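# Move all red foam blocks onto the desk

## Task

Bring each red foam block in the room onto the desk, where it must rest without the robot holding it; every other object stays on its shelf, table or counter, the coffee table must be standing upright at the end, and the robot itself must not topple or finish leaning.

## Robot and tools

Robot: a Hello Robot Stretch 3 with a single arm. It has a two-wheeled base (0.33 m long, 0.34 m wide), a lift that rides up a mast, and a telescoping arm that reaches out to the robot's RIGHT side, ending in a wrist and a two-finger gripper. The base cannot slide sideways, so to move the gripper forward or back you drive the base. It spins in place about the point between the drive wheels, 0.05 m behind the front edge. With the arm pulled in and the wrist folded, a spin sweeps a 0.28 m radius circle; an unfolded, level wrist pokes outside it. A pan/tilt head carries head_camera and nav_camera; wrist_camera is on the gripper.

Frames: the base frame has its origin on the floor between the drive wheels, x forward, y left, z up. hand_pose is reported in it, located where the closed fingertips meet; with all wrist joints at zero its x axis points up, y back along the arm toward the mast, z toward the robot's rear. The odometry frame is where the base frame was when the session began. base_odometry comes from wheel rotation only, so wheel slip shows up as false travel; heading is positive leftward, within -3.142 to 3.142.

execute_actions: argument actions is a list holding one action (or empty, which just reports state and images). An action may contain base, joints, or both, plus optional contact_limits; its motions start together. base holds exactly one key: translate_m, a relative drive in metres from the current position, forward positive, -1 to 1; or rotate_rad, a relative turn in radians, counter-clockwise (left) positive, -3.2 to 3.2. joints is one dictionary of absolute targets by name: lift_m 0 to 1.1 (arm height on mast); arm_m 0 to 0.52 (extension); wrist_yaw_rad -1.345 to 4.42 (0 along the arm, positive swings toward the front, 3.0 folds over the base); wrist_pitch_rad -1.57 to 0.451 (0 level, negative tips fingers down); wrist_roll_rad -2.911 to 2.911 (0 fingers side by side); gripper_m -0.089 to 0.179 (larger is wider; the real fingertip gap is 0.007 m less near closed, 0.025 m less wide open, zero below 0.007); head_pan_rad -3.953 to 1.73 (0 forward, positive left, -1.57 looks along the arm); head_tilt_rad -1.53 to 0.419 (negative looks down). contact_limits takes only arm_m: a motor effort percentage (1 to 100) at which the arm motion halts with contact_stop; smaller is gentler but too small stops immediately. The optional cameras list picks head_camera, nav_camera, wrist_camera or all; omitted or null means all, an empty list means none. Unknown keys or out-of-range numbers cause the whole call to be rejected with no motion. Joints or base left out of an action may keep pushing toward earlier targets. An action runs at most 15 s.

wait: seconds from 0 to 10; commands nothing and returns state and images. zoom_image: camera plus region [x0, y0, x1, y1] in pixels from the top-left of that camera's most recent full image, at most 504 by 504. finished_scene: pass the scene number; it closes the scene irreversibly and reports success. If a call reports a stop, the later calls in that same reply are skipped.

Result lines: joint_positions; base_status and joint_status (done, off_target meaning stuck away from target and possibly still pushing, contact_stop, time_out, torque_fault; after the last three the target is dropped). on_its_own lists what was not commanded this call; its 'held at' is the held target, not the actual position. lidar_m: 12 distances in metres from the base origin, 30-degree sectors starting straight ahead and going counter-clockwise (4th left, 7th behind, 10th right), '-' for nothing; the scan plane is 0.17 m above the floor, so it sees table legs not tops, misses glass and thin legs, and the robot's own parts can block sectors 5, 6, 9 and 10 when the lift is low. wrist_depth_mm and head_depth_mm: 7x7 grids of median depth in mm (the head grid matches the sideways image). motor_effort: percent of max, positive toward higher joint values, with peak in brackets; readings carry fixed bias and noise. A wheel effort above zero pushes forward. turned_by_wheels and turned_by_imu give turning since the last result. base_tilt gives forward and right lean in degrees, with a constant offset of up to about 4 degrees.

Motion notes: the base runs fast (0.30 m/s, 1.9 rad/s) only when stowed: lift_m under 0.30, arm_m under 0.03, wrist_yaw_rad over 2.54; otherwise 0.10 m/s and 0.63 rad/s. Fold or unfold the wrist only with lift_m between 0.32 and 0.95, wrist_pitch_rad -0.4 and roll near 0; once folded the lift may go down to 0.25. With yaw below -0.4 keep pitch at -0.5 or lower. To grasp, command gripper_m smaller than the object's width; to let go, open at least 0.02 past the touching value. Neither the reading nor done proves a grip; look at the cameras.

Avoid: the arm or lift going slack after a contact stop (a loaded lift may sag); wrist servos overheating from sustained pushing (10 s limp, torque_fault); pushing into solid things with the gripper above about 0.45 m, repeated pushes, or driving while gripping something fixed, any of which can tip the robot; snagging furniture, especially reversing. If tilted, back out in small steps, free the gripper and drop lift_m to about 0.2. Blocks must be released and resting on the desk, no drops, slams or knocked-over items, coffee table upright. Occasionally a loose object gets nudged by something else. Faster robot motion is better; the robot keeps its last command while you think.

Each tool is called in YAML: its name, and indented under it one key for each argument.

## Session

execute_actions:
  actions: []

Scene clock: 0.00 s.
base_odometry: x=+0.000 y=+0.000 heading=+0.000 (m, m, rad; odometry frame)
turned_by_wheels: +0.000 (rad since the last result)
turned_by_imu: +0.000 (rad since the last result)
base_tilt: forward=+0.5 right=-1.1 (deg)
lidar_m: 0.77 0.72 0.78 1.10 1.80 1.89 1.33 1.16 1.55 1.99 1.94 1.21
head_depth_mm: 1518 1198 1245 1173 979 1136 1183 / 955 1274 1423 1346 908 926 927 / 909 1299 1364 1337 847 848 879 / 880 1248 1270 1271 801 799 842 / 883 1193 1195 1194 933 826 835 / 892 1144 1115 1136 1156 792 915 / 660 655 658 651 654 664 1094
base_status: not commanded
joint_positions: lift_m=+0.309 arm_m=+0.001 wrist_yaw_rad=+3.088 wrist_pitch_rad=-0.512 wrist_roll_rad=+0.006 gripper_m=+0.037 head_pan_rad=-0.003 head_tilt_rad=+0.012
joint_status: not commanded
motor_effort: left_wheel=+0 right_wheel=+1 lift_m=+33 arm_m=+0 wrist_yaw_rad=+0 wrist_pitch_rad=+5 wrist_roll_rad=+1 gripper_m=+0 head_pan_rad=+0 head_tilt_rad=+3 (%)
hand_pose: x=-0.0099 y=+0.0650 z=+0.3010 quat_wxyz=(+0.198, +0.690, +0.160, +0.677) (m; base frame)
wrist_depth_mm: - - - - - 786 632 / 909 953 - - - 824 660 / 748 750 - 779 814 766 675 / 626 636 - 658 670 680 672 / 523 539 541 564 587 576 591 / 482 - - - 504 492 499 / - - - - 430 449 445
pictures: head_camera (sideways: a quarter turn clockwise sets it upright), nav_camera (sideways: a quarter turn counterclockwise sets it upright), wrist_camera
Images, in order (width x height): head_camera 896x504, nav_camera 672x504, wrist_camera 644x364.

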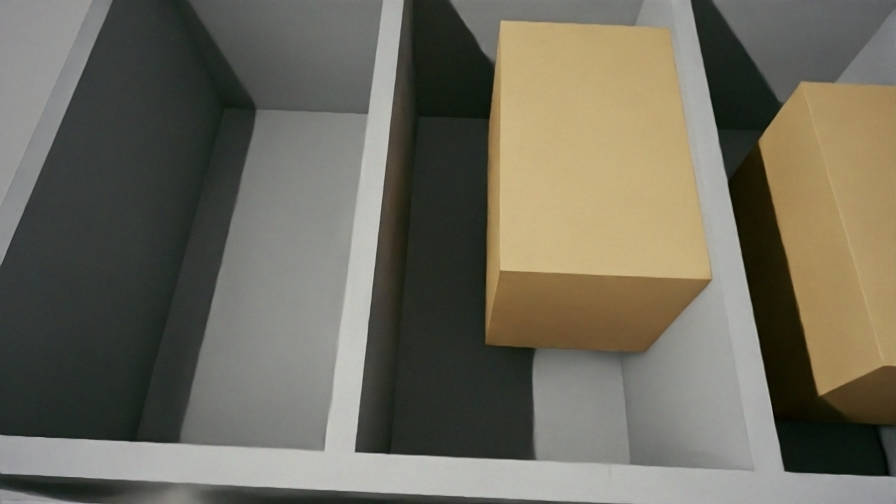

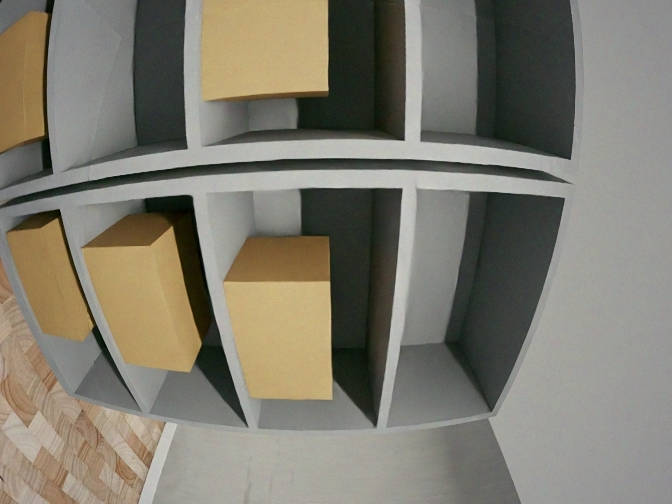

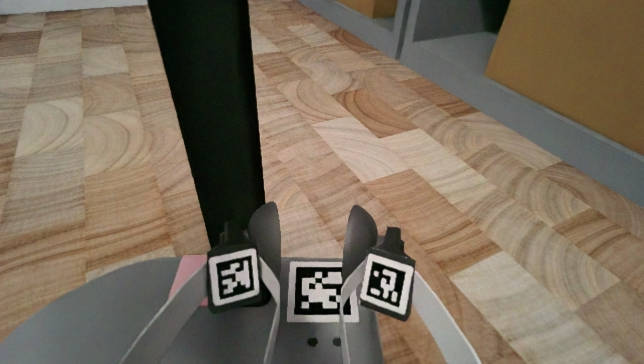

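execute_actions:
  actions:
    - {"joints":{"head_pan_rad":1.5,"head_tilt_rad":-0.6}}
  cameras: ["nav_camera","head_camera"]

execute_actions:
  actions:
    - {"joints":{"head_pan_rad":-1.5,"head_tilt_rad":-0.6}}
  cameras: ["nav_camera","head_camera"]

execute_actions:
  actions:
    - {"joints":{"head_pan_rad":-2.9,"head_tilt_rad":-0.6}}
  cameras: ["nav_camera","head_camera"]

Scene clock: 5.67 s.
base_odometry: x=+0.000 y=+0.000 heading=+0.000 (m, m, rad; odometry frame)
turned_by_wheels: +0.000 (rad since the last result)
turned_by_imu: +0.000 (rad since the last result)
base_tilt: forward=+0.5 right=-1.1 (deg)
lidar_m: 0.77 0.72 0.78 1.10 1.80 1.89 1.32 1.16 1.56 1.98 1.94 1.21
head_depth_mm: 913 1042 1015 1345 1098 1138 1164 / 888 987 1108 1268 1532 1330 1215 / 1112 1154 1386 1310 1508 1453 1213 / 1296 1327 1482 1695 1703 1426 1201 / 1573 1739 1890 2141 1766 1421 1196 / 1561 1711 1913 2090 1739 1419 1184 / 1491 1619 1788 1989 1736 1408 1205
base_status: not commanded
joint_positions: lift_m=+0.309 arm_m=+0.001 wrist_yaw_rad=+3.088 wrist_pitch_rad=-0.512 wrist_roll_rad=+0.006 gripper_m=+0.037 head_pan_rad=+1.493 head_tilt_rad=-0.592
joint_status: all done
motor_effort: left_wheel=+0(0) right_wheel=+1(1) lift_m=+33(34) arm_m=+1(0) wrist_yaw_rad=+0(1) wrist_pitch_rad=+5(5) wrist_roll_rad=+1(1) gripper_m=+0(0) head_pan_rad=+3(35) head_tilt_rad=-3(31) (%)
hand_pose: x=-0.0099 y=+0.0650 z=+0.3010 quat_wxyz=(+0.198, +0.690, +0.160, +0.677) (m; base frame)
wrist_depth_mm: - - - - - 781 637 / 889 936 - - - 809 656 / 736 760 - 770 814 804 663 / 624 627 - 645 653 688 676 / 526 545 542 560 574 573 582 / 479 - - - 506 485 514 / - - - - 434 444 441
pictures: head_camera (sideways: a quarter turn clockwise sets it upright), nav_camera (sideways: a quarter turn counterclockwise sets it upright)
Images, in order (width x height): head_camera 896x504, nav_camera 672x504.

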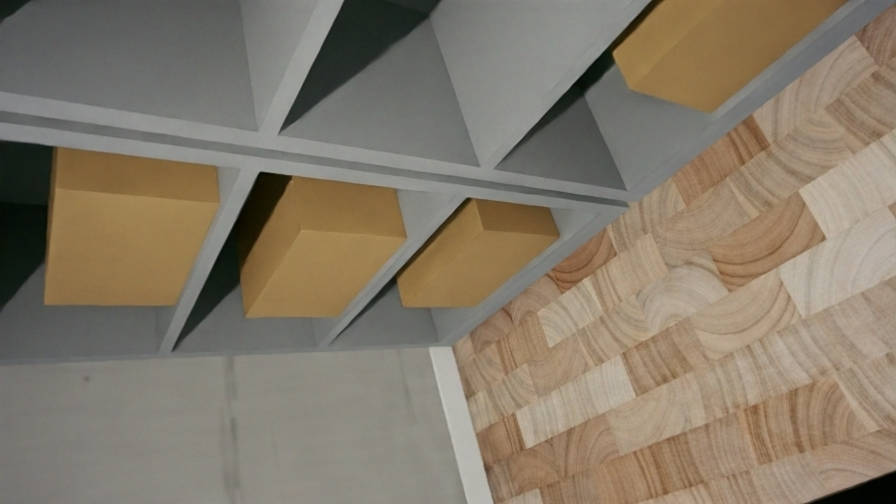

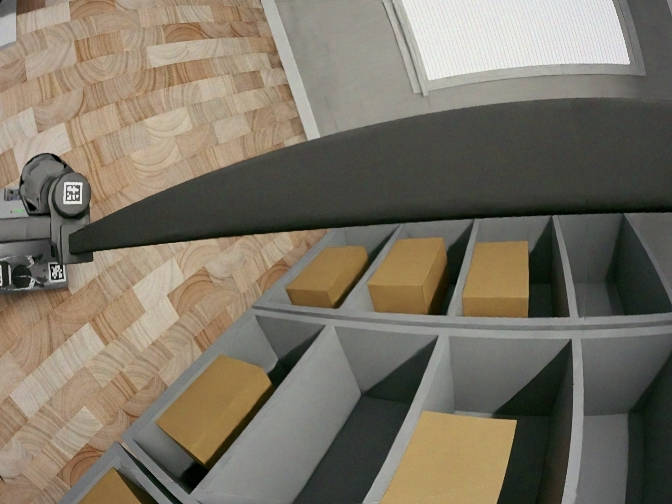

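Scene clock: 7.57 s.
base_odometry: x=+0.000 y=+0.000 heading=+0.000 (m, m, rad; odometry frame)
turned_by_wheels: +0.000 (rad since the last result)
turned_by_imu: +0.000 (rad since the last result)
base_tilt: forward=+0.5 right=-1.2 (deg)
lidar_m: 0.77 0.72 0.78 1.10 1.80 1.88 1.32 1.15 1.56 1.98 1.94 1.21
head_depth_mm: 2012 2186 1550 2203 1808 1469 1232 / 1917 2160 2424 2382 1758 1456 1212 / 1820 2050 2363 2333 1787 1440 1203 / 1755 1955 2201 2294 1769 1430 1202 / 1693 1878 2083 2261 1762 1421 1193 / 1626 1815 2013 2181 1754 1415 1195 / 1568 1737 1922 2122 1740 1399 1186
base_status: not commanded
joint_positions: lift_m=+0.309 arm_m=+0.001 wrist_yaw_rad=+3.088 wrist_pitch_rad=-0.512 wrist_roll_rad=+0.006 gripper_m=+0.037 head_pan_rad=-1.493 head_tilt_rad=-0.592
joint_status: all done
motor_effort: left_wheel=+0(1) right_wheel=+1(0) lift_m=+34(33) arm_m=+0(0) wrist_yaw_rad=+0(0) wrist_pitch_rad=+5(5) wrist_roll_rad=+1(1) gripper_m=+0(0) head_pan_rad=-2(35) head_tilt_rad=-4(3) (%)
hand_pose: x=-0.0099 y=+0.0650 z=+0.3010 quat_wxyz=(+0.198, +0.690, +0.160, +0.677) (m; base frame)
wrist_depth_mm: - - - - - 804 628 / 923 963 - - - 809 658 / 712 751 - 775 803 793 678 / 612 620 - 649 657 666 652 / 534 535 547 558 597 573 579 / 479 - - - 509 503 498 / - - - - 440 448 446
pictures: head_camera (sideways: a quarter turn clockwise sets it upright), nav_camera (sideways: a quarter turn counterclockwise sets it upright)
Images, in order (width x height): head_camera 896x504, nav_camera 672x504.

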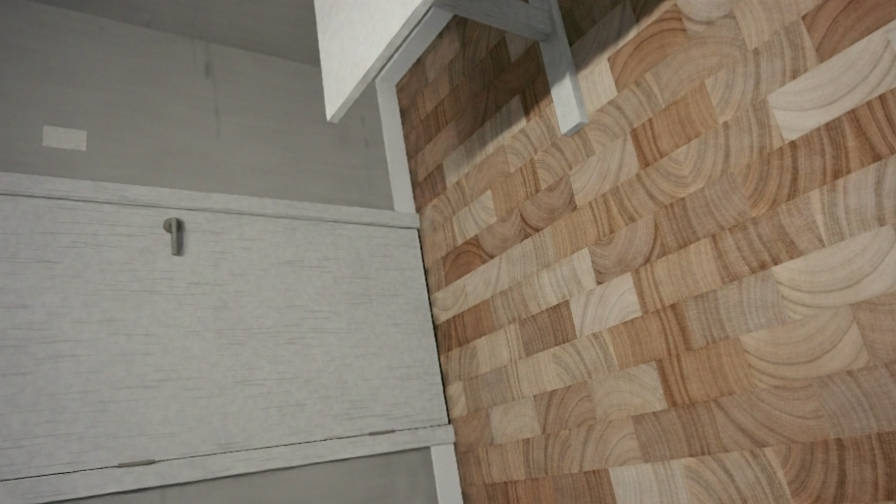

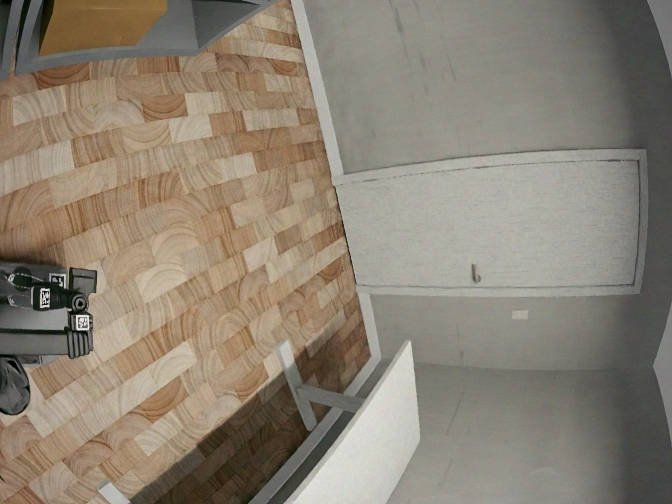

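Scene clock: 8.80 s.
base_odometry: x=+0.000 y=+0.000 heading=+0.000 (m, m, rad; odometry frame)
turned_by_wheels: +0.000 (rad since the last result)
turned_by_imu: +0.000 (rad since the last result)
base_tilt: forward=+0.5 right=-1.1 (deg)
lidar_m: 0.77 0.72 0.78 1.10 1.80 1.88 1.32 1.15 1.56 1.99 1.94 1.21
head_depth_mm: 1479 1666 1878 1631 1691 1458 1223 / 1431 1609 1827 2008 1802 1454 1220 / 1409 1576 1790 2007 1792 1443 1214 / 1388 1553 1559 1119 1777 1422 1204 / 1365 1508 1452 1102 1698 1424 1200 / 1335 1471 1425 1045 1746 1413 1185 / 1306 1452 1412 1031 1725 1406 1183
base_status: not commanded
joint_positions: lift_m=+0.309 arm_m=+0.001 wrist_yaw_rad=+3.088 wrist_pitch_rad=-0.512 wrist_roll_rad=+0.006 gripper_m=+0.037 head_pan_rad=-2.893 head_tilt_rad=-0.592
joint_status: all done
motor_effort: left_wheel=+0(0) right_wheel=+1(1) lift_m=+33(33) arm_m=+0(0) wrist_yaw_rad=-1(0) wrist_pitch_rad=+5(5) wrist_roll_rad=+1(0) gripper_m=+0(0) head_pan_rad=-2(37) head_tilt_rad=-4(1) (%)
hand_pose: x=-0.0099 y=+0.0650 z=+0.3010 quat_wxyz=(+0.198, +0.690, +0.160, +0.677) (m; base frame)
wrist_depth_mm: - - - - - 782 624 / 905 904 - - - 807 666 / 720 771 - 807 810 787 683 / 617 611 - 652 662 669 654 / 529 543 540 547 573 576 600 / 476 - - - 504 500 500 / - - - - 431 439 450
pictures: head_camera (sideways: a quarter turn clockwise sets it upright), nav_camera (sideways: a quarter turn counterclockwise sets it upright)
Images, in order (width x height): head_camera 896x504, nav_camera 672x504.

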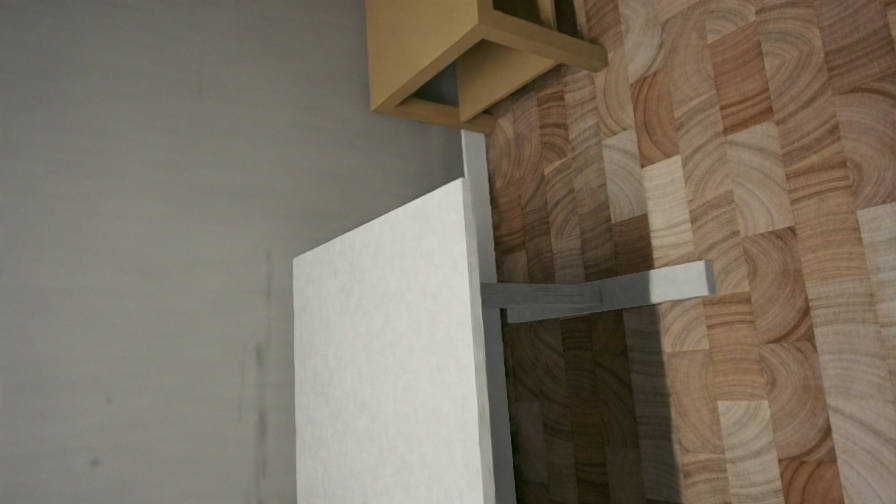

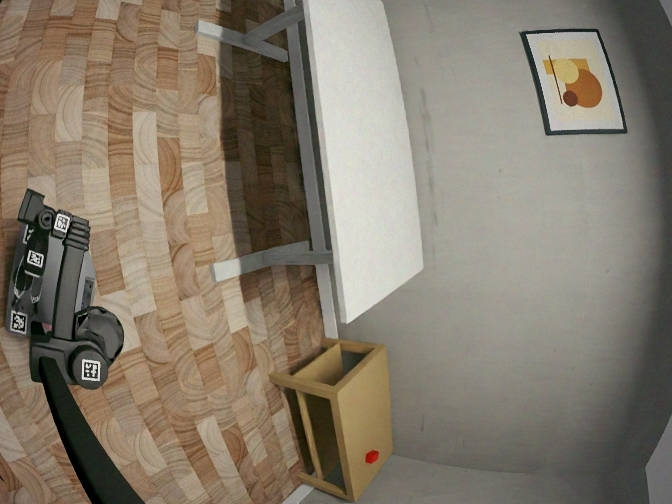

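execute_actions:
  actions:
    - {"joints":{"lift_m":0.28,"head_pan_rad":0.5,"head_tilt_rad":-0.7}}
  cameras: []

execute_actions:
  actions:
    - {"base":{"rotate_rad":2.47}}
  cameras: ["nav_camera"]

execute_actions:
  actions:
    - {"base":{"translate_m":1.0}}
  cameras: ["nav_camera","head_camera"]

Scene clock: 22.33 s.
base_odometry: x=+0.000 y=+0.000 heading=+0.000 (m, m, rad; odometry frame)
turned_by_wheels: +0.000 (rad since the last result)
turned_by_imu: +0.000 (rad since the last result)
base_tilt: forward=+0.5 right=-1.1 (deg)
lidar_m: 0.76 0.72 0.78 1.10 1.80 1.89 1.32 1.15 1.55 1.99 1.94 1.21
head_depth_mm: 956 978 908 893 1145 1296 1166 / 592 686 985 1114 1145 1295 1162 / 607 691 763 896 1146 1305 1158 / 956 871 1238 1142 1124 1313 1153 / 600 676 1266 1163 1175 1307 1145 / 603 680 1274 1159 1161 1297 1152 / 606 686 1275 1147 1183 1289 1139
base_status: not commanded
joint_positions: lift_m=+0.280 arm_m=+0.001 wrist_yaw_rad=+3.088 wrist_pitch_rad=-0.513 wrist_roll_rad=+0.006 gripper_m=+0.037 head_pan_rad=+0.493 head_tilt_rad=-0.691
joint_status: all done
motor_effort: left_wheel=+0(0) right_wheel=+0(1) lift_m=+29(29) arm_m=+0(0) wrist_yaw_rad=+0(0) wrist_pitch_rad=+5(5) wrist_roll_rad=+0(1) gripper_m=+0(0) head_pan_rad=+3(40) head_tilt_rad=-4(14) (%)
hand_pose: x=-0.0099 y=+0.0648 z=+0.2721 quat_wxyz=(+0.198, +0.690, +0.161, +0.677) (m; base frame)
wrist_depth_mm: - - - - - 783 632 / 871 878 894 884 959 804 655 / 695 693 - 740 737 761 666 / 581 585 - 622 607 626 651 / 502 509 - 530 539 534 541 / - - - - 470 458 468 / - - - - 410 417 413
pictures: none
No camera images: the call's "cameras" was empty. Leave "cameras" out to get every camera's image.

Scene clock: 25.23 s.
base_odometry: x=+0.000 y=+0.000 heading=+2.470 (m, m, rad; odometry frame)
turned_by_wheels: +2.470 (rad since the last result)
turned_by_imu: +2.496 (rad since the last result)
base_tilt: forward=+0.5 right=-1.2 (deg)
lidar_m: 1.81 1.32 1.15 1.64 1.55 1.94 1.21 0.79 0.72 0.75 1.08 1.78
head_depth_mm: 1799 1944 2074 2069 1657 1368 1174 / 1958 2154 1972 2054 1636 1360 1164 / 1848 2132 1866 1976 1619 1356 1158 / 1710 1961 1741 1856 1618 1352 1149 / 1608 1791 1897 1952 1606 1337 1145 / 1490 1661 1872 1984 1593 1335 1139 / 1407 1552 1674 1832 1542 1321 1129
base_status: done
joint_positions: lift_m=+0.280 arm_m=+0.001 wrist_yaw_rad=+3.088 wrist_pitch_rad=-0.513 wrist_roll_rad=+0.006 gripper_m=+0.037 head_pan_rad=+0.493 head_tilt_rad=-0.692
joint_status: not commanded
motor_effort: left_wheel=-2(7) right_wheel=+2(14) lift_m=+29(29) arm_m=+0(0) wrist_yaw_rad=+0(0) wrist_pitch_rad=+5(5) wrist_roll_rad=+0(0) gripper_m=+0(0) head_pan_rad=+3(3) head_tilt_rad=-3(4) (%)
hand_pose: x=-0.0099 y=+0.0648 z=+0.2721 quat_wxyz=(+0.199, +0.690, +0.161, +0.677) (m; base frame)
wrist_depth_mm: - - - - - - - / 852 864 878 915 960 936 - / 670 696 - 728 763 769 770 / 578 585 - 611 627 630 631 / 503 517 - 532 545 541 539 / - - - - 466 465 480 / - - - - 406 412 420
pictures: nav_camera (sideways: a quarter turn counterclockwise sets it upright)
Images, in order (width x height): nav_camera 672x504.

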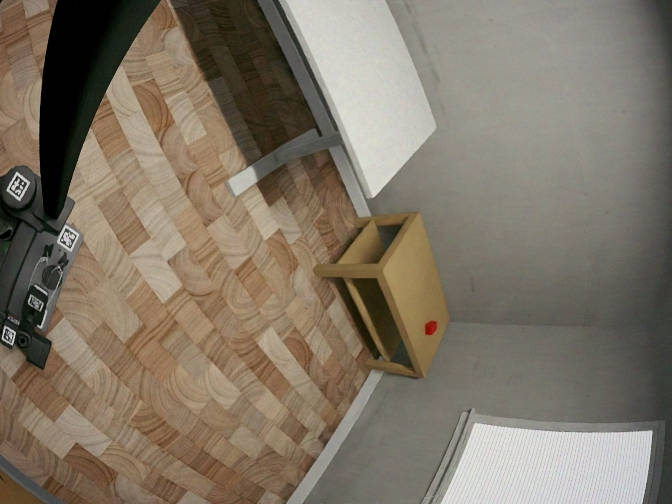

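Scene clock: 30.27 s.
base_odometry: x=-0.783 y=+0.622 heading=+2.470 (m, m, rad; odometry frame)
turned_by_wheels: +0.000 (rad since the last result)
turned_by_imu: +0.001 (rad since the last result)
base_tilt: forward=+0.5 right=-1.1 (deg)
lidar_m: 0.89 0.98 0.63 1.22 1.01 2.85 1.82 1.23 1.14 1.17 0.94 0.88
head_depth_mm: 860 934 1014 1117 1235 1312 1166 / 955 1045 1146 1263 1421 1365 1163 / 1068 1180 1309 1336 1509 1355 1157 / 1202 1354 1516 1310 1429 1337 1147 / 1173 1322 1498 1301 1135 1332 1143 / 1100 1231 1399 1287 1063 1267 1136 / 1034 1146 1280 1272 1024 1200 1136
base_status: done
joint_positions: lift_m=+0.280 arm_m=+0.001 wrist_yaw_rad=+3.088 wrist_pitch_rad=-0.513 wrist_roll_rad=+0.006 gripper_m=+0.037 head_pan_rad=+0.493 head_tilt_rad=-0.692
joint_status: not commanded
motor_effort: left_wheel=-2(6) right_wheel=+2(12) lift_m=+29(30) arm_m=+0(1) wrist_yaw_rad=+0(0) wrist_pitch_rad=+5(5) wrist_roll_rad=+1(1) gripper_m=+0(0) head_pan_rad=+2(3) head_tilt_rad=-3(4) (%)
hand_pose: x=-0.0099 y=+0.0647 z=+0.2720 quat_wxyz=(+0.199, +0.690, +0.161, +0.677) (m; base frame)
wrist_depth_mm: - - - - - 835 896 / 852 850 933 931 872 697 680 / 688 715 - 724 726 776 760 / 574 583 - 609 625 643 634 / 501 517 - 539 545 543 556 / - - - - 477 464 462 / - - - - 405 409 420
pictures: head_camera (sideways: a quarter turn clockwise sets it upright), nav_camera (sideways: a quarter turn counterclockwise sets it upright)
Images, in order (width x height): head_camera 896x504, nav_camera 672x504.

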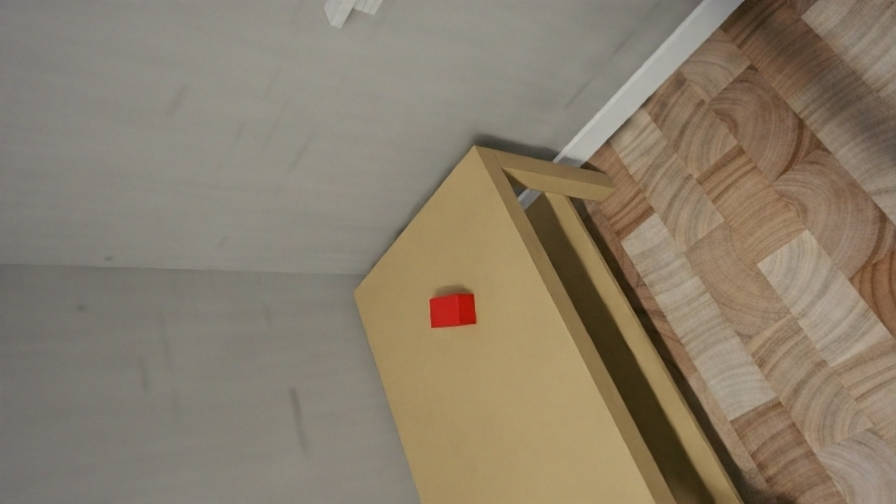

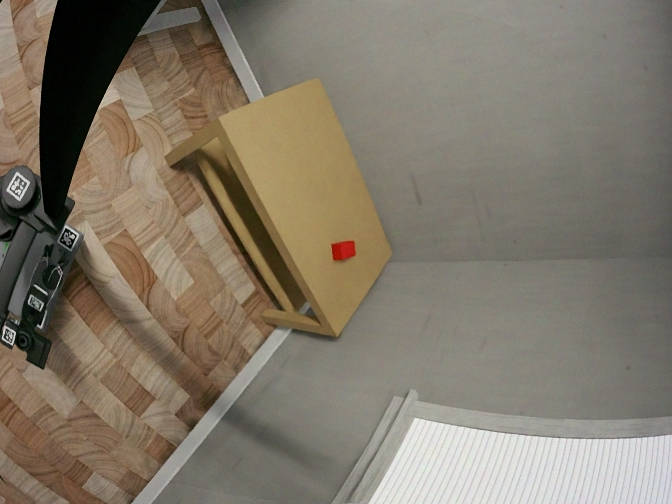

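execute_actions:
  actions:
    - {"base":{"translate_m":0.48}}
  cameras: []

execute_actions:
  actions:
    - {"base":{"rotate_rad":2.70},"joints":{"head_pan_rad":-1.57,"head_tilt_rad":-0.8}}
  cameras: []

execute_actions:
  actions:
    - {"joints":{"lift_m":0.64,"wrist_pitch_rad":-0.42}}
  cameras: ["head_camera","nav_camera"]

Scene clock: 40.43 s.
base_odometry: x=-1.158 y=+0.921 heading=+2.470 (m, m, rad; odometry frame)
turned_by_wheels: +0.000 (rad since the last result)
turned_by_imu: +0.000 (rad since the last result)
base_tilt: forward=+0.5 right=-1.1 (deg)
lidar_m: 0.45 0.53 0.98 1.02 1.24 2.43 2.13 1.43 1.35 0.70 0.48 0.45
head_depth_mm: 419 454 485 521 565 669 757 / 464 507 555 615 682 785 918 / 519 572 637 716 821 962 1090 / 589 657 745 855 1007 1121 1157 / 681 776 898 1067 1069 933 1150 / 810 944 1096 1252 1036 886 1093 / 858 954 1065 1188 1026 856 1013
base_status: done
joint_positions: lift_m=+0.280 arm_m=+0.001 wrist_yaw_rad=+3.088 wrist_pitch_rad=-0.513 wrist_roll_rad=+0.006 gripper_m=+0.037 head_pan_rad=+0.493 head_tilt_rad=-0.692
joint_status: not commanded
motor_effort: left_wheel=-2(6) right_wheel=+3(11) lift_m=+29(29) arm_m=-1(1) wrist_yaw_rad=+0(0) wrist_pitch_rad=+5(5) wrist_roll_rad=+0(1) gripper_m=+0(0) head_pan_rad=+3(3) head_tilt_rad=-3(3) (%)
hand_pose: x=-0.0099 y=+0.0647 z=+0.2720 quat_wxyz=(+0.199, +0.690, +0.161, +0.677) (m; base frame)
wrist_depth_mm: - - 773 830 837 853 796 / 825 863 821 652 609 612 634 / 696 692 - 735 750 706 500 / 577 588 - 604 610 629 632 / 503 514 - 545 533 536 530 / - - - - 463 464 479 / - - - - 409 412 420
pictures: none
No camera images: the call's "cameras" was empty. Leave "cameras" out to get every camera's image.

Scene clock: 43.47 s.
base_odometry: x=-1.158 y=+0.921 heading=-1.114 (m, m, rad; odometry frame)
turned_by_wheels: +2.700 (rad since the last result)
turned_by_imu: +2.730 (rad since the last result)
base_tilt: forward=+0.5 right=-1.2 (deg)
lidar_m: 2.43 1.94 1.41 1.35 0.65 0.47 0.45 0.46 0.53 1.01 1.04 0.65
head_depth_mm: 848 977 1112 1173 1037 1013 1068 / 850 973 1152 1188 987 1104 1136 / 849 974 1149 1175 973 1162 1124 / 850 972 1150 1167 965 1160 1127 / 849 977 1148 1165 967 1152 1129 / 850 972 1144 1151 957 1142 1109 / 847 976 1143 1145 957 1135 1100
base_status: done
joint_positions: lift_m=+0.280 arm_m=+0.001 wrist_yaw_rad=+3.088 wrist_pitch_rad=-0.513 wrist_roll_rad=+0.006 gripper_m=+0.037 head_pan_rad=-1.563 head_tilt_rad=-0.790
joint_status: all done
motor_effort: left_wheel=-1(7) right_wheel=+3(14) lift_m=+30(29) arm_m=-1(1) wrist_yaw_rad=+0(0) wrist_pitch_rad=+5(5) wrist_roll_rad=+0(1) gripper_m=+0(0) head_pan_rad=-2(32) head_tilt_rad=-4(14) (%)
hand_pose: x=-0.0099 y=+0.0647 z=+0.2720 quat_wxyz=(+0.199, +0.690, +0.161, +0.677) (m; base frame)
wrist_depth_mm: 594 825 - - - - - / 597 795 888 944 924 - - / 599 683 - 731 763 758 780 / 564 584 - 612 624 635 630 / 496 512 - 538 546 540 556 / - - - - 470 454 485 / - - - - 405 410 422
pictures: none
No camera images: the call's "cameras" was empty. Leave "cameras" out to get every camera's image.

Scene clock: 47.57 s.
base_odometry: x=-1.158 y=+0.921 heading=-1.114 (m, m, rad; odometry frame)
turned_by_wheels: +0.000 (rad since the last result)
turned_by_imu: +0.000 (rad since the last result)
base_tilt: forward=+0.5 right=-1.2 (deg)
lidar_m: 2.42 1.94 1.41 1.35 0.65 0.46 0.45 0.46 0.53 1.00 1.04 0.65
head_depth_mm: 849 973 1119 1169 1034 1014 1068 / 850 976 1147 1192 986 1108 - / 849 979 1151 1174 975 1164 - / 846 978 1148 1169 969 1152 - / 848 978 1142 1158 966 1148 - / 850 976 1147 1152 958 1141 1102 / 848 975 1148 1144 954 1139 1105
base_status: not commanded
joint_positions: lift_m=+0.640 arm_m=+0.001 wrist_yaw_rad=+3.088 wrist_pitch_rad=-0.440 wrist_roll_rad=+0.006 gripper_m=+0.037 head_pan_rad=-1.563 head_tilt_rad=-0.790
joint_status: all done
motor_effort: left_wheel=-1(1) right_wheel=+3(3) lift_m=+37(39) arm_m=-1(1) wrist_yaw_rad=+0(0) wrist_pitch_rad=+7(7) wrist_roll_rad=+1(1) gripper_m=+0(0) head_pan_rad=-3(3) head_tilt_rad=-4(4) (%)
hand_pose: x=-0.0094 y=+0.0749 z=+0.6476 quat_wxyz=(+0.173, +0.696, +0.135, +0.684) (m; base frame)
wrist_depth_mm: 594 830 - - - - - / 586 822 - - - - - / 596 909 - - - - - / 595 913 - - - - - / 607 881 - - - - - / 604 826 - 864 972 920 928 / 601 750 758 793 808 822 815
pictures: head_camera (sideways: a quarter turn clockwise sets it upright), nav_camera (sideways: a quarter turn counterclockwise sets it upright)
Images, in order (width x height): head_camera 896x504, nav_camera 672x504.

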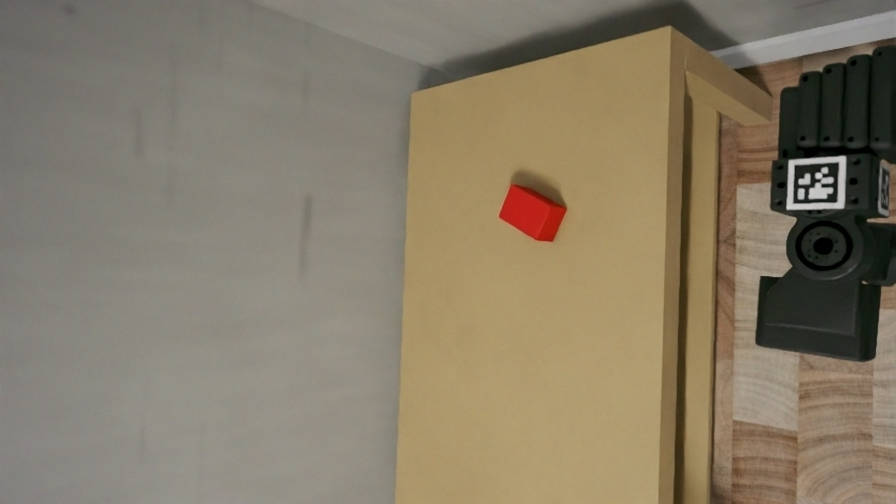

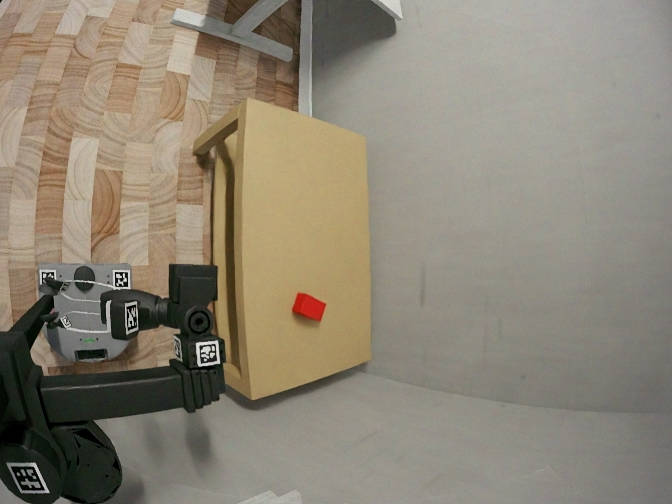

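execute_actions:
  actions:
    - {"joints":{"wrist_yaw_rad":0.0,"gripper_m":0.175,"lift_m":0.7}}

Scene clock: 66.53 s.
base_odometry: x=-1.158 y=+0.921 heading=-1.114 (m, m, rad; odometry frame)
turned_by_wheels: +0.000 (rad since the last result)
turned_by_imu: +0.000 (rad since the last result)
base_tilt: forward=+0.6 right=-1.2 (deg)
lidar_m: 2.43 1.94 1.41 1.35 0.65 0.47 0.45 0.46 0.53 1.01 1.04 0.65
head_depth_mm: 852 976 1117 1172 1036 1017 997 / 851 975 1151 1184 986 1054 - / 852 976 1150 1174 978 1143 - / 849 976 1149 1176 972 - - / 851 978 1145 1161 966 1150 1112 / 849 973 1148 1151 963 1146 1110 / 848 977 1148 1143 951 1133 1101
base_status: not commanded
joint_positions: lift_m=+0.700 arm_m=+0.001 wrist_yaw_rad=+0.003 wrist_pitch_rad=-0.439 wrist_roll_rad=+0.006 gripper_m=+0.175 head_pan_rad=-1.563 head_tilt_rad=-0.790
joint_status: all done
motor_effort: left_wheel=-2(1) right_wheel=+3(3) lift_m=+37(38) arm_m=-1(0) wrist_yaw_rad=-2(2) wrist_pitch_rad=+6(6) wrist_roll_rad=+1(1) gripper_m=+0(87) head_pan_rad=-3(3) head_tilt_rad=-4(4) (%)
hand_pose: x=-0.0209 y=-0.3681 z=+0.7078 quat_wxyz=(+0.689, +0.155, -0.691, -0.154) (m; base frame)
wrist_depth_mm: 696 694 730 691 703 692 538 / 758 772 746 760 761 735 521 / 821 735 760 765 785 768 527 / 594 604 614 630 636 652 505 / 515 514 528 517 543 566 513 / - 435 444 447 461 466 483 / 369 393 391 397 403 401 441
pictures: head_camera (sideways: a quarter turn clockwise sets it upright), nav_camera (sideways: a quarter turn counterclockwise sets it upright), wrist_camera
Images, in order (width x height): head_camera 896x504, nav_camera 672x504, wrist_camera 644x364.

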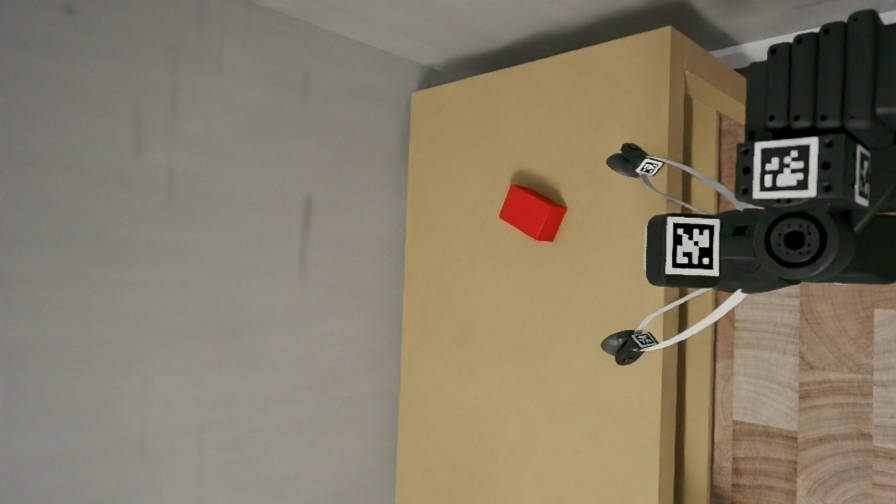

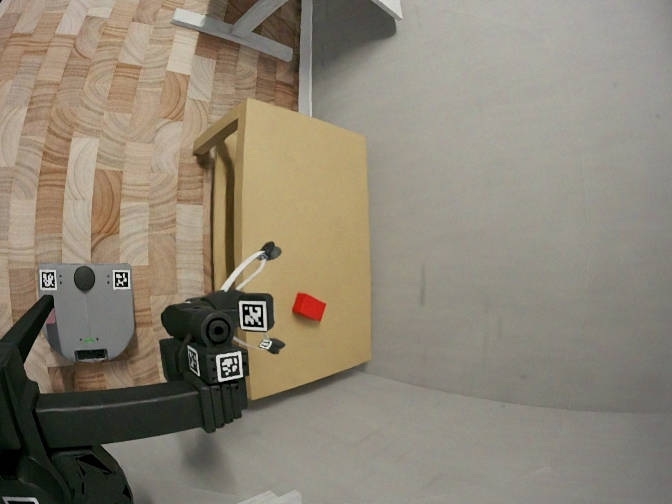

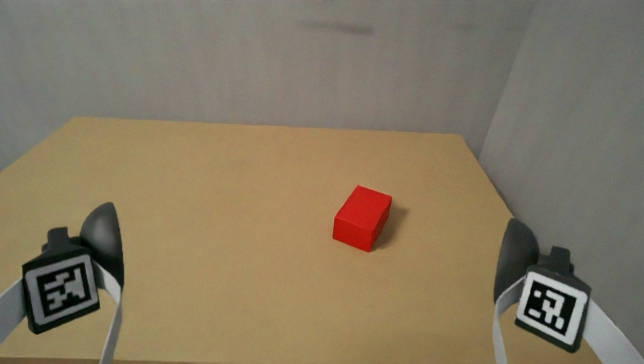

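execute_actions:
  actions:
    - {"base":{"translate_m":-0.02},"joints":{"wrist_yaw_rad":-0.35,"wrist_pitch_rad":-0.7,"lift_m":0.62,"arm_m":0.17}}

Scene clock: 72.93 s.
base_odometry: x=-1.167 y=+0.939 heading=-1.114 (m, m, rad; odometry frame)
turned_by_wheels: +0.000 (rad since the last result)
turned_by_imu: +0.000 (rad since the last result)
base_tilt: forward=+0.5 right=-1.2 (deg)
lidar_m: 2.45 1.94 1.41 1.35 0.62 0.45 0.43 0.44 0.52 1.01 1.04 0.67
head_depth_mm: 850 975 1086 1114 1039 1017 1049 / 845 980 1154 1225 1009 968 - / 849 975 1146 1185 1027 1228 1125 / 854 976 1143 1166 991 1233 1119 / 848 973 1148 1160 965 1149 1114 / 848 972 1153 1149 961 1140 1115 / 848 980 1151 1143 953 1134 1106
base_status: done
joint_positions: lift_m=+0.620 arm_m=+0.170 wrist_yaw_rad=-0.348 wrist_pitch_rad=-0.712 wrist_roll_rad=+0.006 gripper_m=+0.175 head_pan_rad=-1.563 head_tilt_rad=-0.790
joint_status: all done
motor_effort: left_wheel=-1(4) right_wheel=+3(5) lift_m=+29(32) arm_m=+3(2) wrist_yaw_rad=-1(1) wrist_pitch_rad=+4(6) wrist_roll_rad=+1(0) gripper_m=+0(0) head_pan_rad=-2(3) head_tilt_rad=-5(4) (%)
hand_pose: x=-0.0824 y=-0.4822 z=+0.5733 quat_wxyz=(+0.608, +0.127, -0.697, -0.358) (m; base frame)
wrist_depth_mm: 491 507 500 527 558 429 335 / 426 438 438 450 476 449 345 / 374 376 331 391 398 439 356 / 334 337 319 338 348 363 371 / 303 300 302 310 312 325 363 / - 272 277 278 280 285 370 / 247 254 254 258 263 489 395
pictures: head_camera (sideways: a quarter turn clockwise sets it upright), nav_camera (sideways: a quarter turn counterclockwise sets it upright), wrist_camera
Images, in order (width x height): head_camera 896x504, nav_camera 672x504, wrist_camera 644x364.

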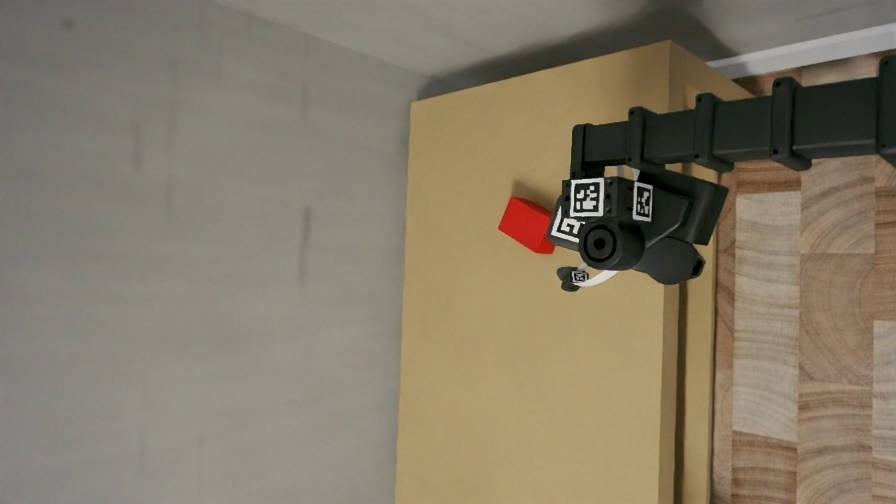

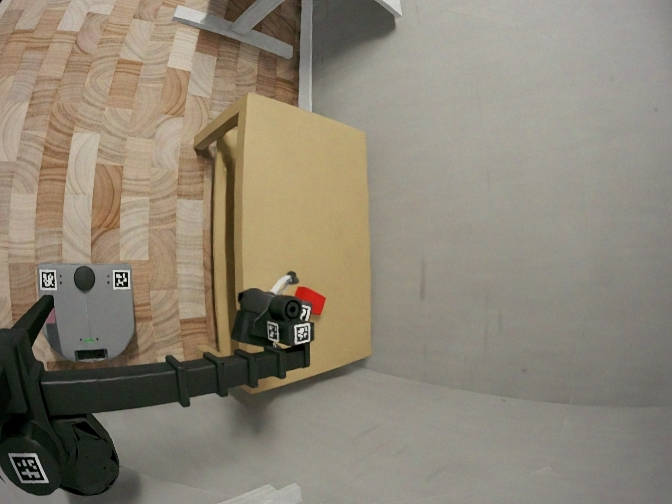

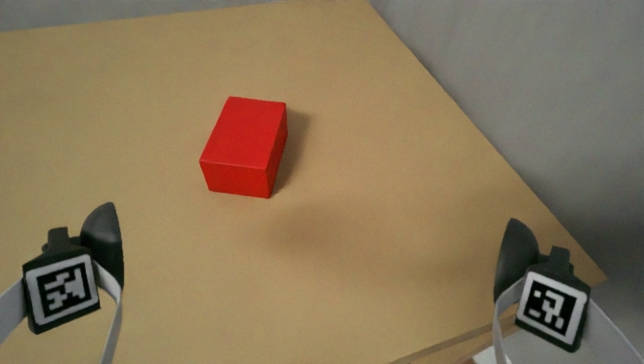

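execute_actions:
  actions:
    - {"base":{"translate_m":0.02},"joints":{"lift_m":0.565,"arm_m":0.26}}
  cameras: ["head_camera","wrist_camera"]

Scene clock: 78.33 s.
base_odometry: x=-1.158 y=+0.921 heading=-1.114 (m, m, rad; odometry frame)
turned_by_wheels: +0.000 (rad since the last result)
turned_by_imu: +0.000 (rad since the last result)
base_tilt: forward=+0.5 right=-1.1 (deg)
lidar_m: 2.43 1.94 1.40 1.35 0.65 0.47 0.45 0.46 0.53 1.01 1.04 0.65
head_depth_mm: 850 978 1118 1161 1064 1011 1074 / 848 977 1149 1191 989 1022 1136 / 845 976 1151 1181 - 1183 1119 / 851 977 1145 1165 - 1154 1119 / 849 976 1147 1155 962 1153 1111 / 849 973 1148 1147 963 1137 1105 / 849 981 1150 1141 952 1132 1099
base_status: done
joint_positions: lift_m=+0.565 arm_m=+0.260 wrist_yaw_rad=-0.348 wrist_pitch_rad=-0.712 wrist_roll_rad=+0.006 gripper_m=+0.175 head_pan_rad=-1.563 head_tilt_rad=-0.790
joint_status: all done
motor_effort: left_wheel=-1(4) right_wheel=+2(9) lift_m=+29(31) arm_m=+2(7) wrist_yaw_rad=+0(1) wrist_pitch_rad=+4(4) wrist_roll_rad=+0(0) gripper_m=+0(0) head_pan_rad=-3(2) head_tilt_rad=-5(4) (%)
hand_pose: x=-0.0824 y=-0.5722 z=+0.5182 quat_wxyz=(+0.608, +0.127, -0.697, -0.358) (m; base frame)
wrist_depth_mm: 399 403 413 420 427 448 350 / 338 348 349 359 360 407 355 / 296 298 299 251 321 322 364 / 263 267 260 226 281 283 286 / 243 241 237 236 250 258 256 / - 218 221 222 227 227 232 / 196 201 202 205 207 207 207
pictures: head_camera (sideways: a quarter turn clockwise sets it upright), wrist_camera
Images, in order (width x height): head_camera 896x504, wrist_camera 644x364.

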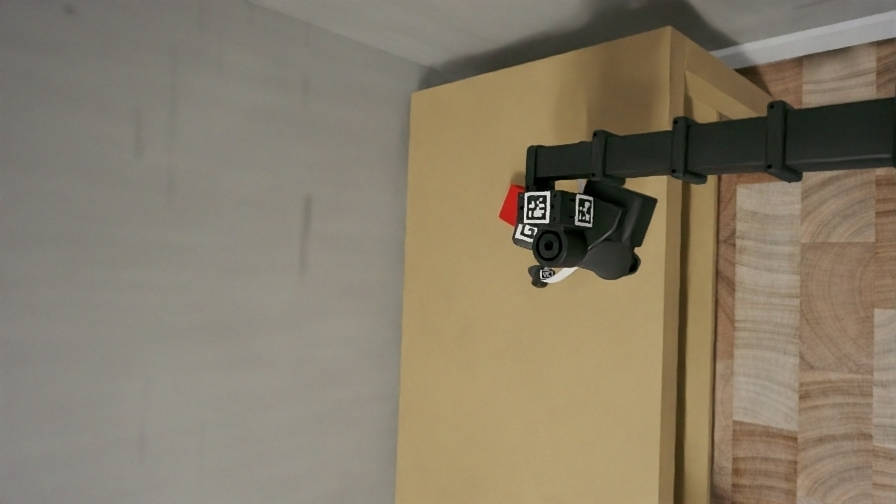

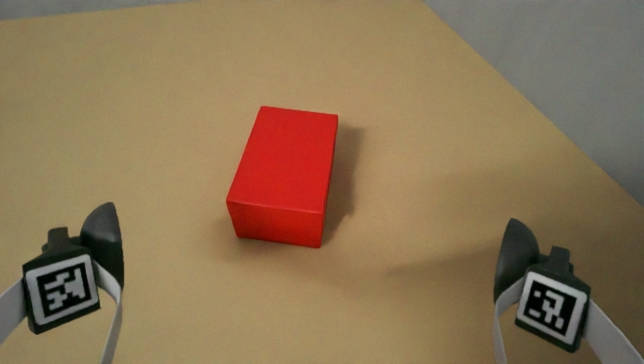

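execute_actions:
  actions:
    - {"joints":{"lift_m":0.535,"arm_m":0.3}}
  cameras: ["wrist_camera"]

Scene clock: 82.83 s.
base_odometry: x=-1.158 y=+0.921 heading=-1.114 (m, m, rad; odometry frame)
turned_by_wheels: +0.000 (rad since the last result)
turned_by_imu: +0.000 (rad since the last result)
base_tilt: forward=+0.5 right=-1.2 (deg)
lidar_m: 2.43 1.94 1.41 1.35 0.65 0.47 0.45 0.46 0.53 1.01 1.04 0.65
head_depth_mm: 850 977 1116 1170 1066 1018 1073 / 850 978 1149 1186 989 1056 1129 / 848 976 1149 1177 - 1185 1126 / 852 974 1144 1165 916 1160 1117 / 848 984 1142 1153 967 1152 1107 / 849 972 1145 1154 957 1141 1104 / 850 975 1146 1146 950 1139 1103
base_status: not commanded
joint_positions: lift_m=+0.535 arm_m=+0.300 wrist_yaw_rad=-0.348 wrist_pitch_rad=-0.712 wrist_roll_rad=+0.006 gripper_m=+0.175 head_pan_rad=-1.563 head_tilt_rad=-0.790
joint_status: all done
motor_effort: left_wheel=-1(0) right_wheel=+3(2) lift_m=+29(30) arm_m=+2(2) wrist_yaw_rad=-1(1) wrist_pitch_rad=+4(4) wrist_roll_rad=+1(1) gripper_m=+0(0) head_pan_rad=-3(2) head_tilt_rad=-4(4) (%)
hand_pose: x=-0.0824 y=-0.6122 z=+0.4882 quat_wxyz=(+0.608, +0.127, -0.697, -0.358) (m; base frame)
wrist_depth_mm: 339 345 355 370 375 417 349 / 293 299 299 305 316 320 351 / 257 260 263 206 273 279 290 / 229 231 227 183 242 244 248 / 210 208 201 166 214 224 222 / - 190 189 189 195 197 201 / 171 173 175 177 179 179 180
pictures: wrist_camera
Images, in order (width x height): wrist_camera 644x364.

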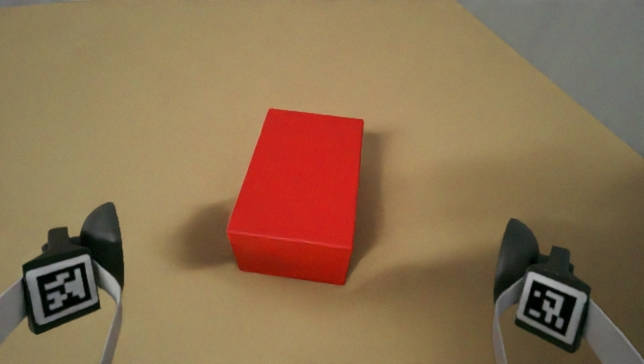

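execute_actions:
  actions:
    - {"joints":{"lift_m":0.513,"arm_m":0.335}}
  cameras: ["wrist_camera"]

Scene clock: 86.17 s.
base_odometry: x=-1.158 y=+0.921 heading=-1.114 (m, m, rad; odometry frame)
turned_by_wheels: +0.000 (rad since the last result)
turned_by_imu: +0.000 (rad since the last result)
base_tilt: forward=+0.5 right=-1.1 (deg)
lidar_m: 2.42 1.94 1.40 1.35 0.65 0.47 0.45 0.46 0.53 1.01 1.04 0.65
head_depth_mm: 850 974 1117 1174 1066 1014 1074 / 849 975 1145 1187 987 1075 1133 / 845 979 1146 1187 - 1156 1108 / 851 979 1147 1176 923 1159 1113 / 847 976 1151 1161 965 1148 1113 / 849 979 1147 1153 958 1140 1098 / 849 977 1147 1139 956 1130 1101
base_status: not commanded
joint_positions: lift_m=+0.513 arm_m=+0.335 wrist_yaw_rad=-0.348 wrist_pitch_rad=-0.712 wrist_roll_rad=+0.006 gripper_m=+0.175 head_pan_rad=-1.563 head_tilt_rad=-0.790
joint_status: all done
motor_effort: left_wheel=-1(1) right_wheel=+2(3) lift_m=+29(29) arm_m=+1(1) wrist_yaw_rad=-2(1) wrist_pitch_rad=+4(4) wrist_roll_rad=+1(1) gripper_m=+0(0) head_pan_rad=-2(2) head_tilt_rad=-4(5) (%)
hand_pose: x=-0.0824 y=-0.6472 z=+0.4662 quat_wxyz=(+0.608, +0.127, -0.697, -0.358) (m; base frame)
wrist_depth_mm: 303 307 314 321 329 338 347 / 260 264 266 274 280 283 330 / 228 229 232 173 239 244 249 / 202 203 207 153 208 216 219 / 186 183 181 137 187 197 197 / - 167 162 127 170 174 178 / 151 153 154 150 157 158 159
pictures: wrist_camera
Images, in order (width x height): wrist_camera 644x364.

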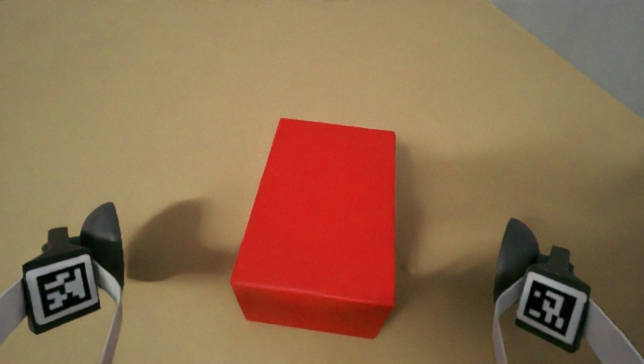

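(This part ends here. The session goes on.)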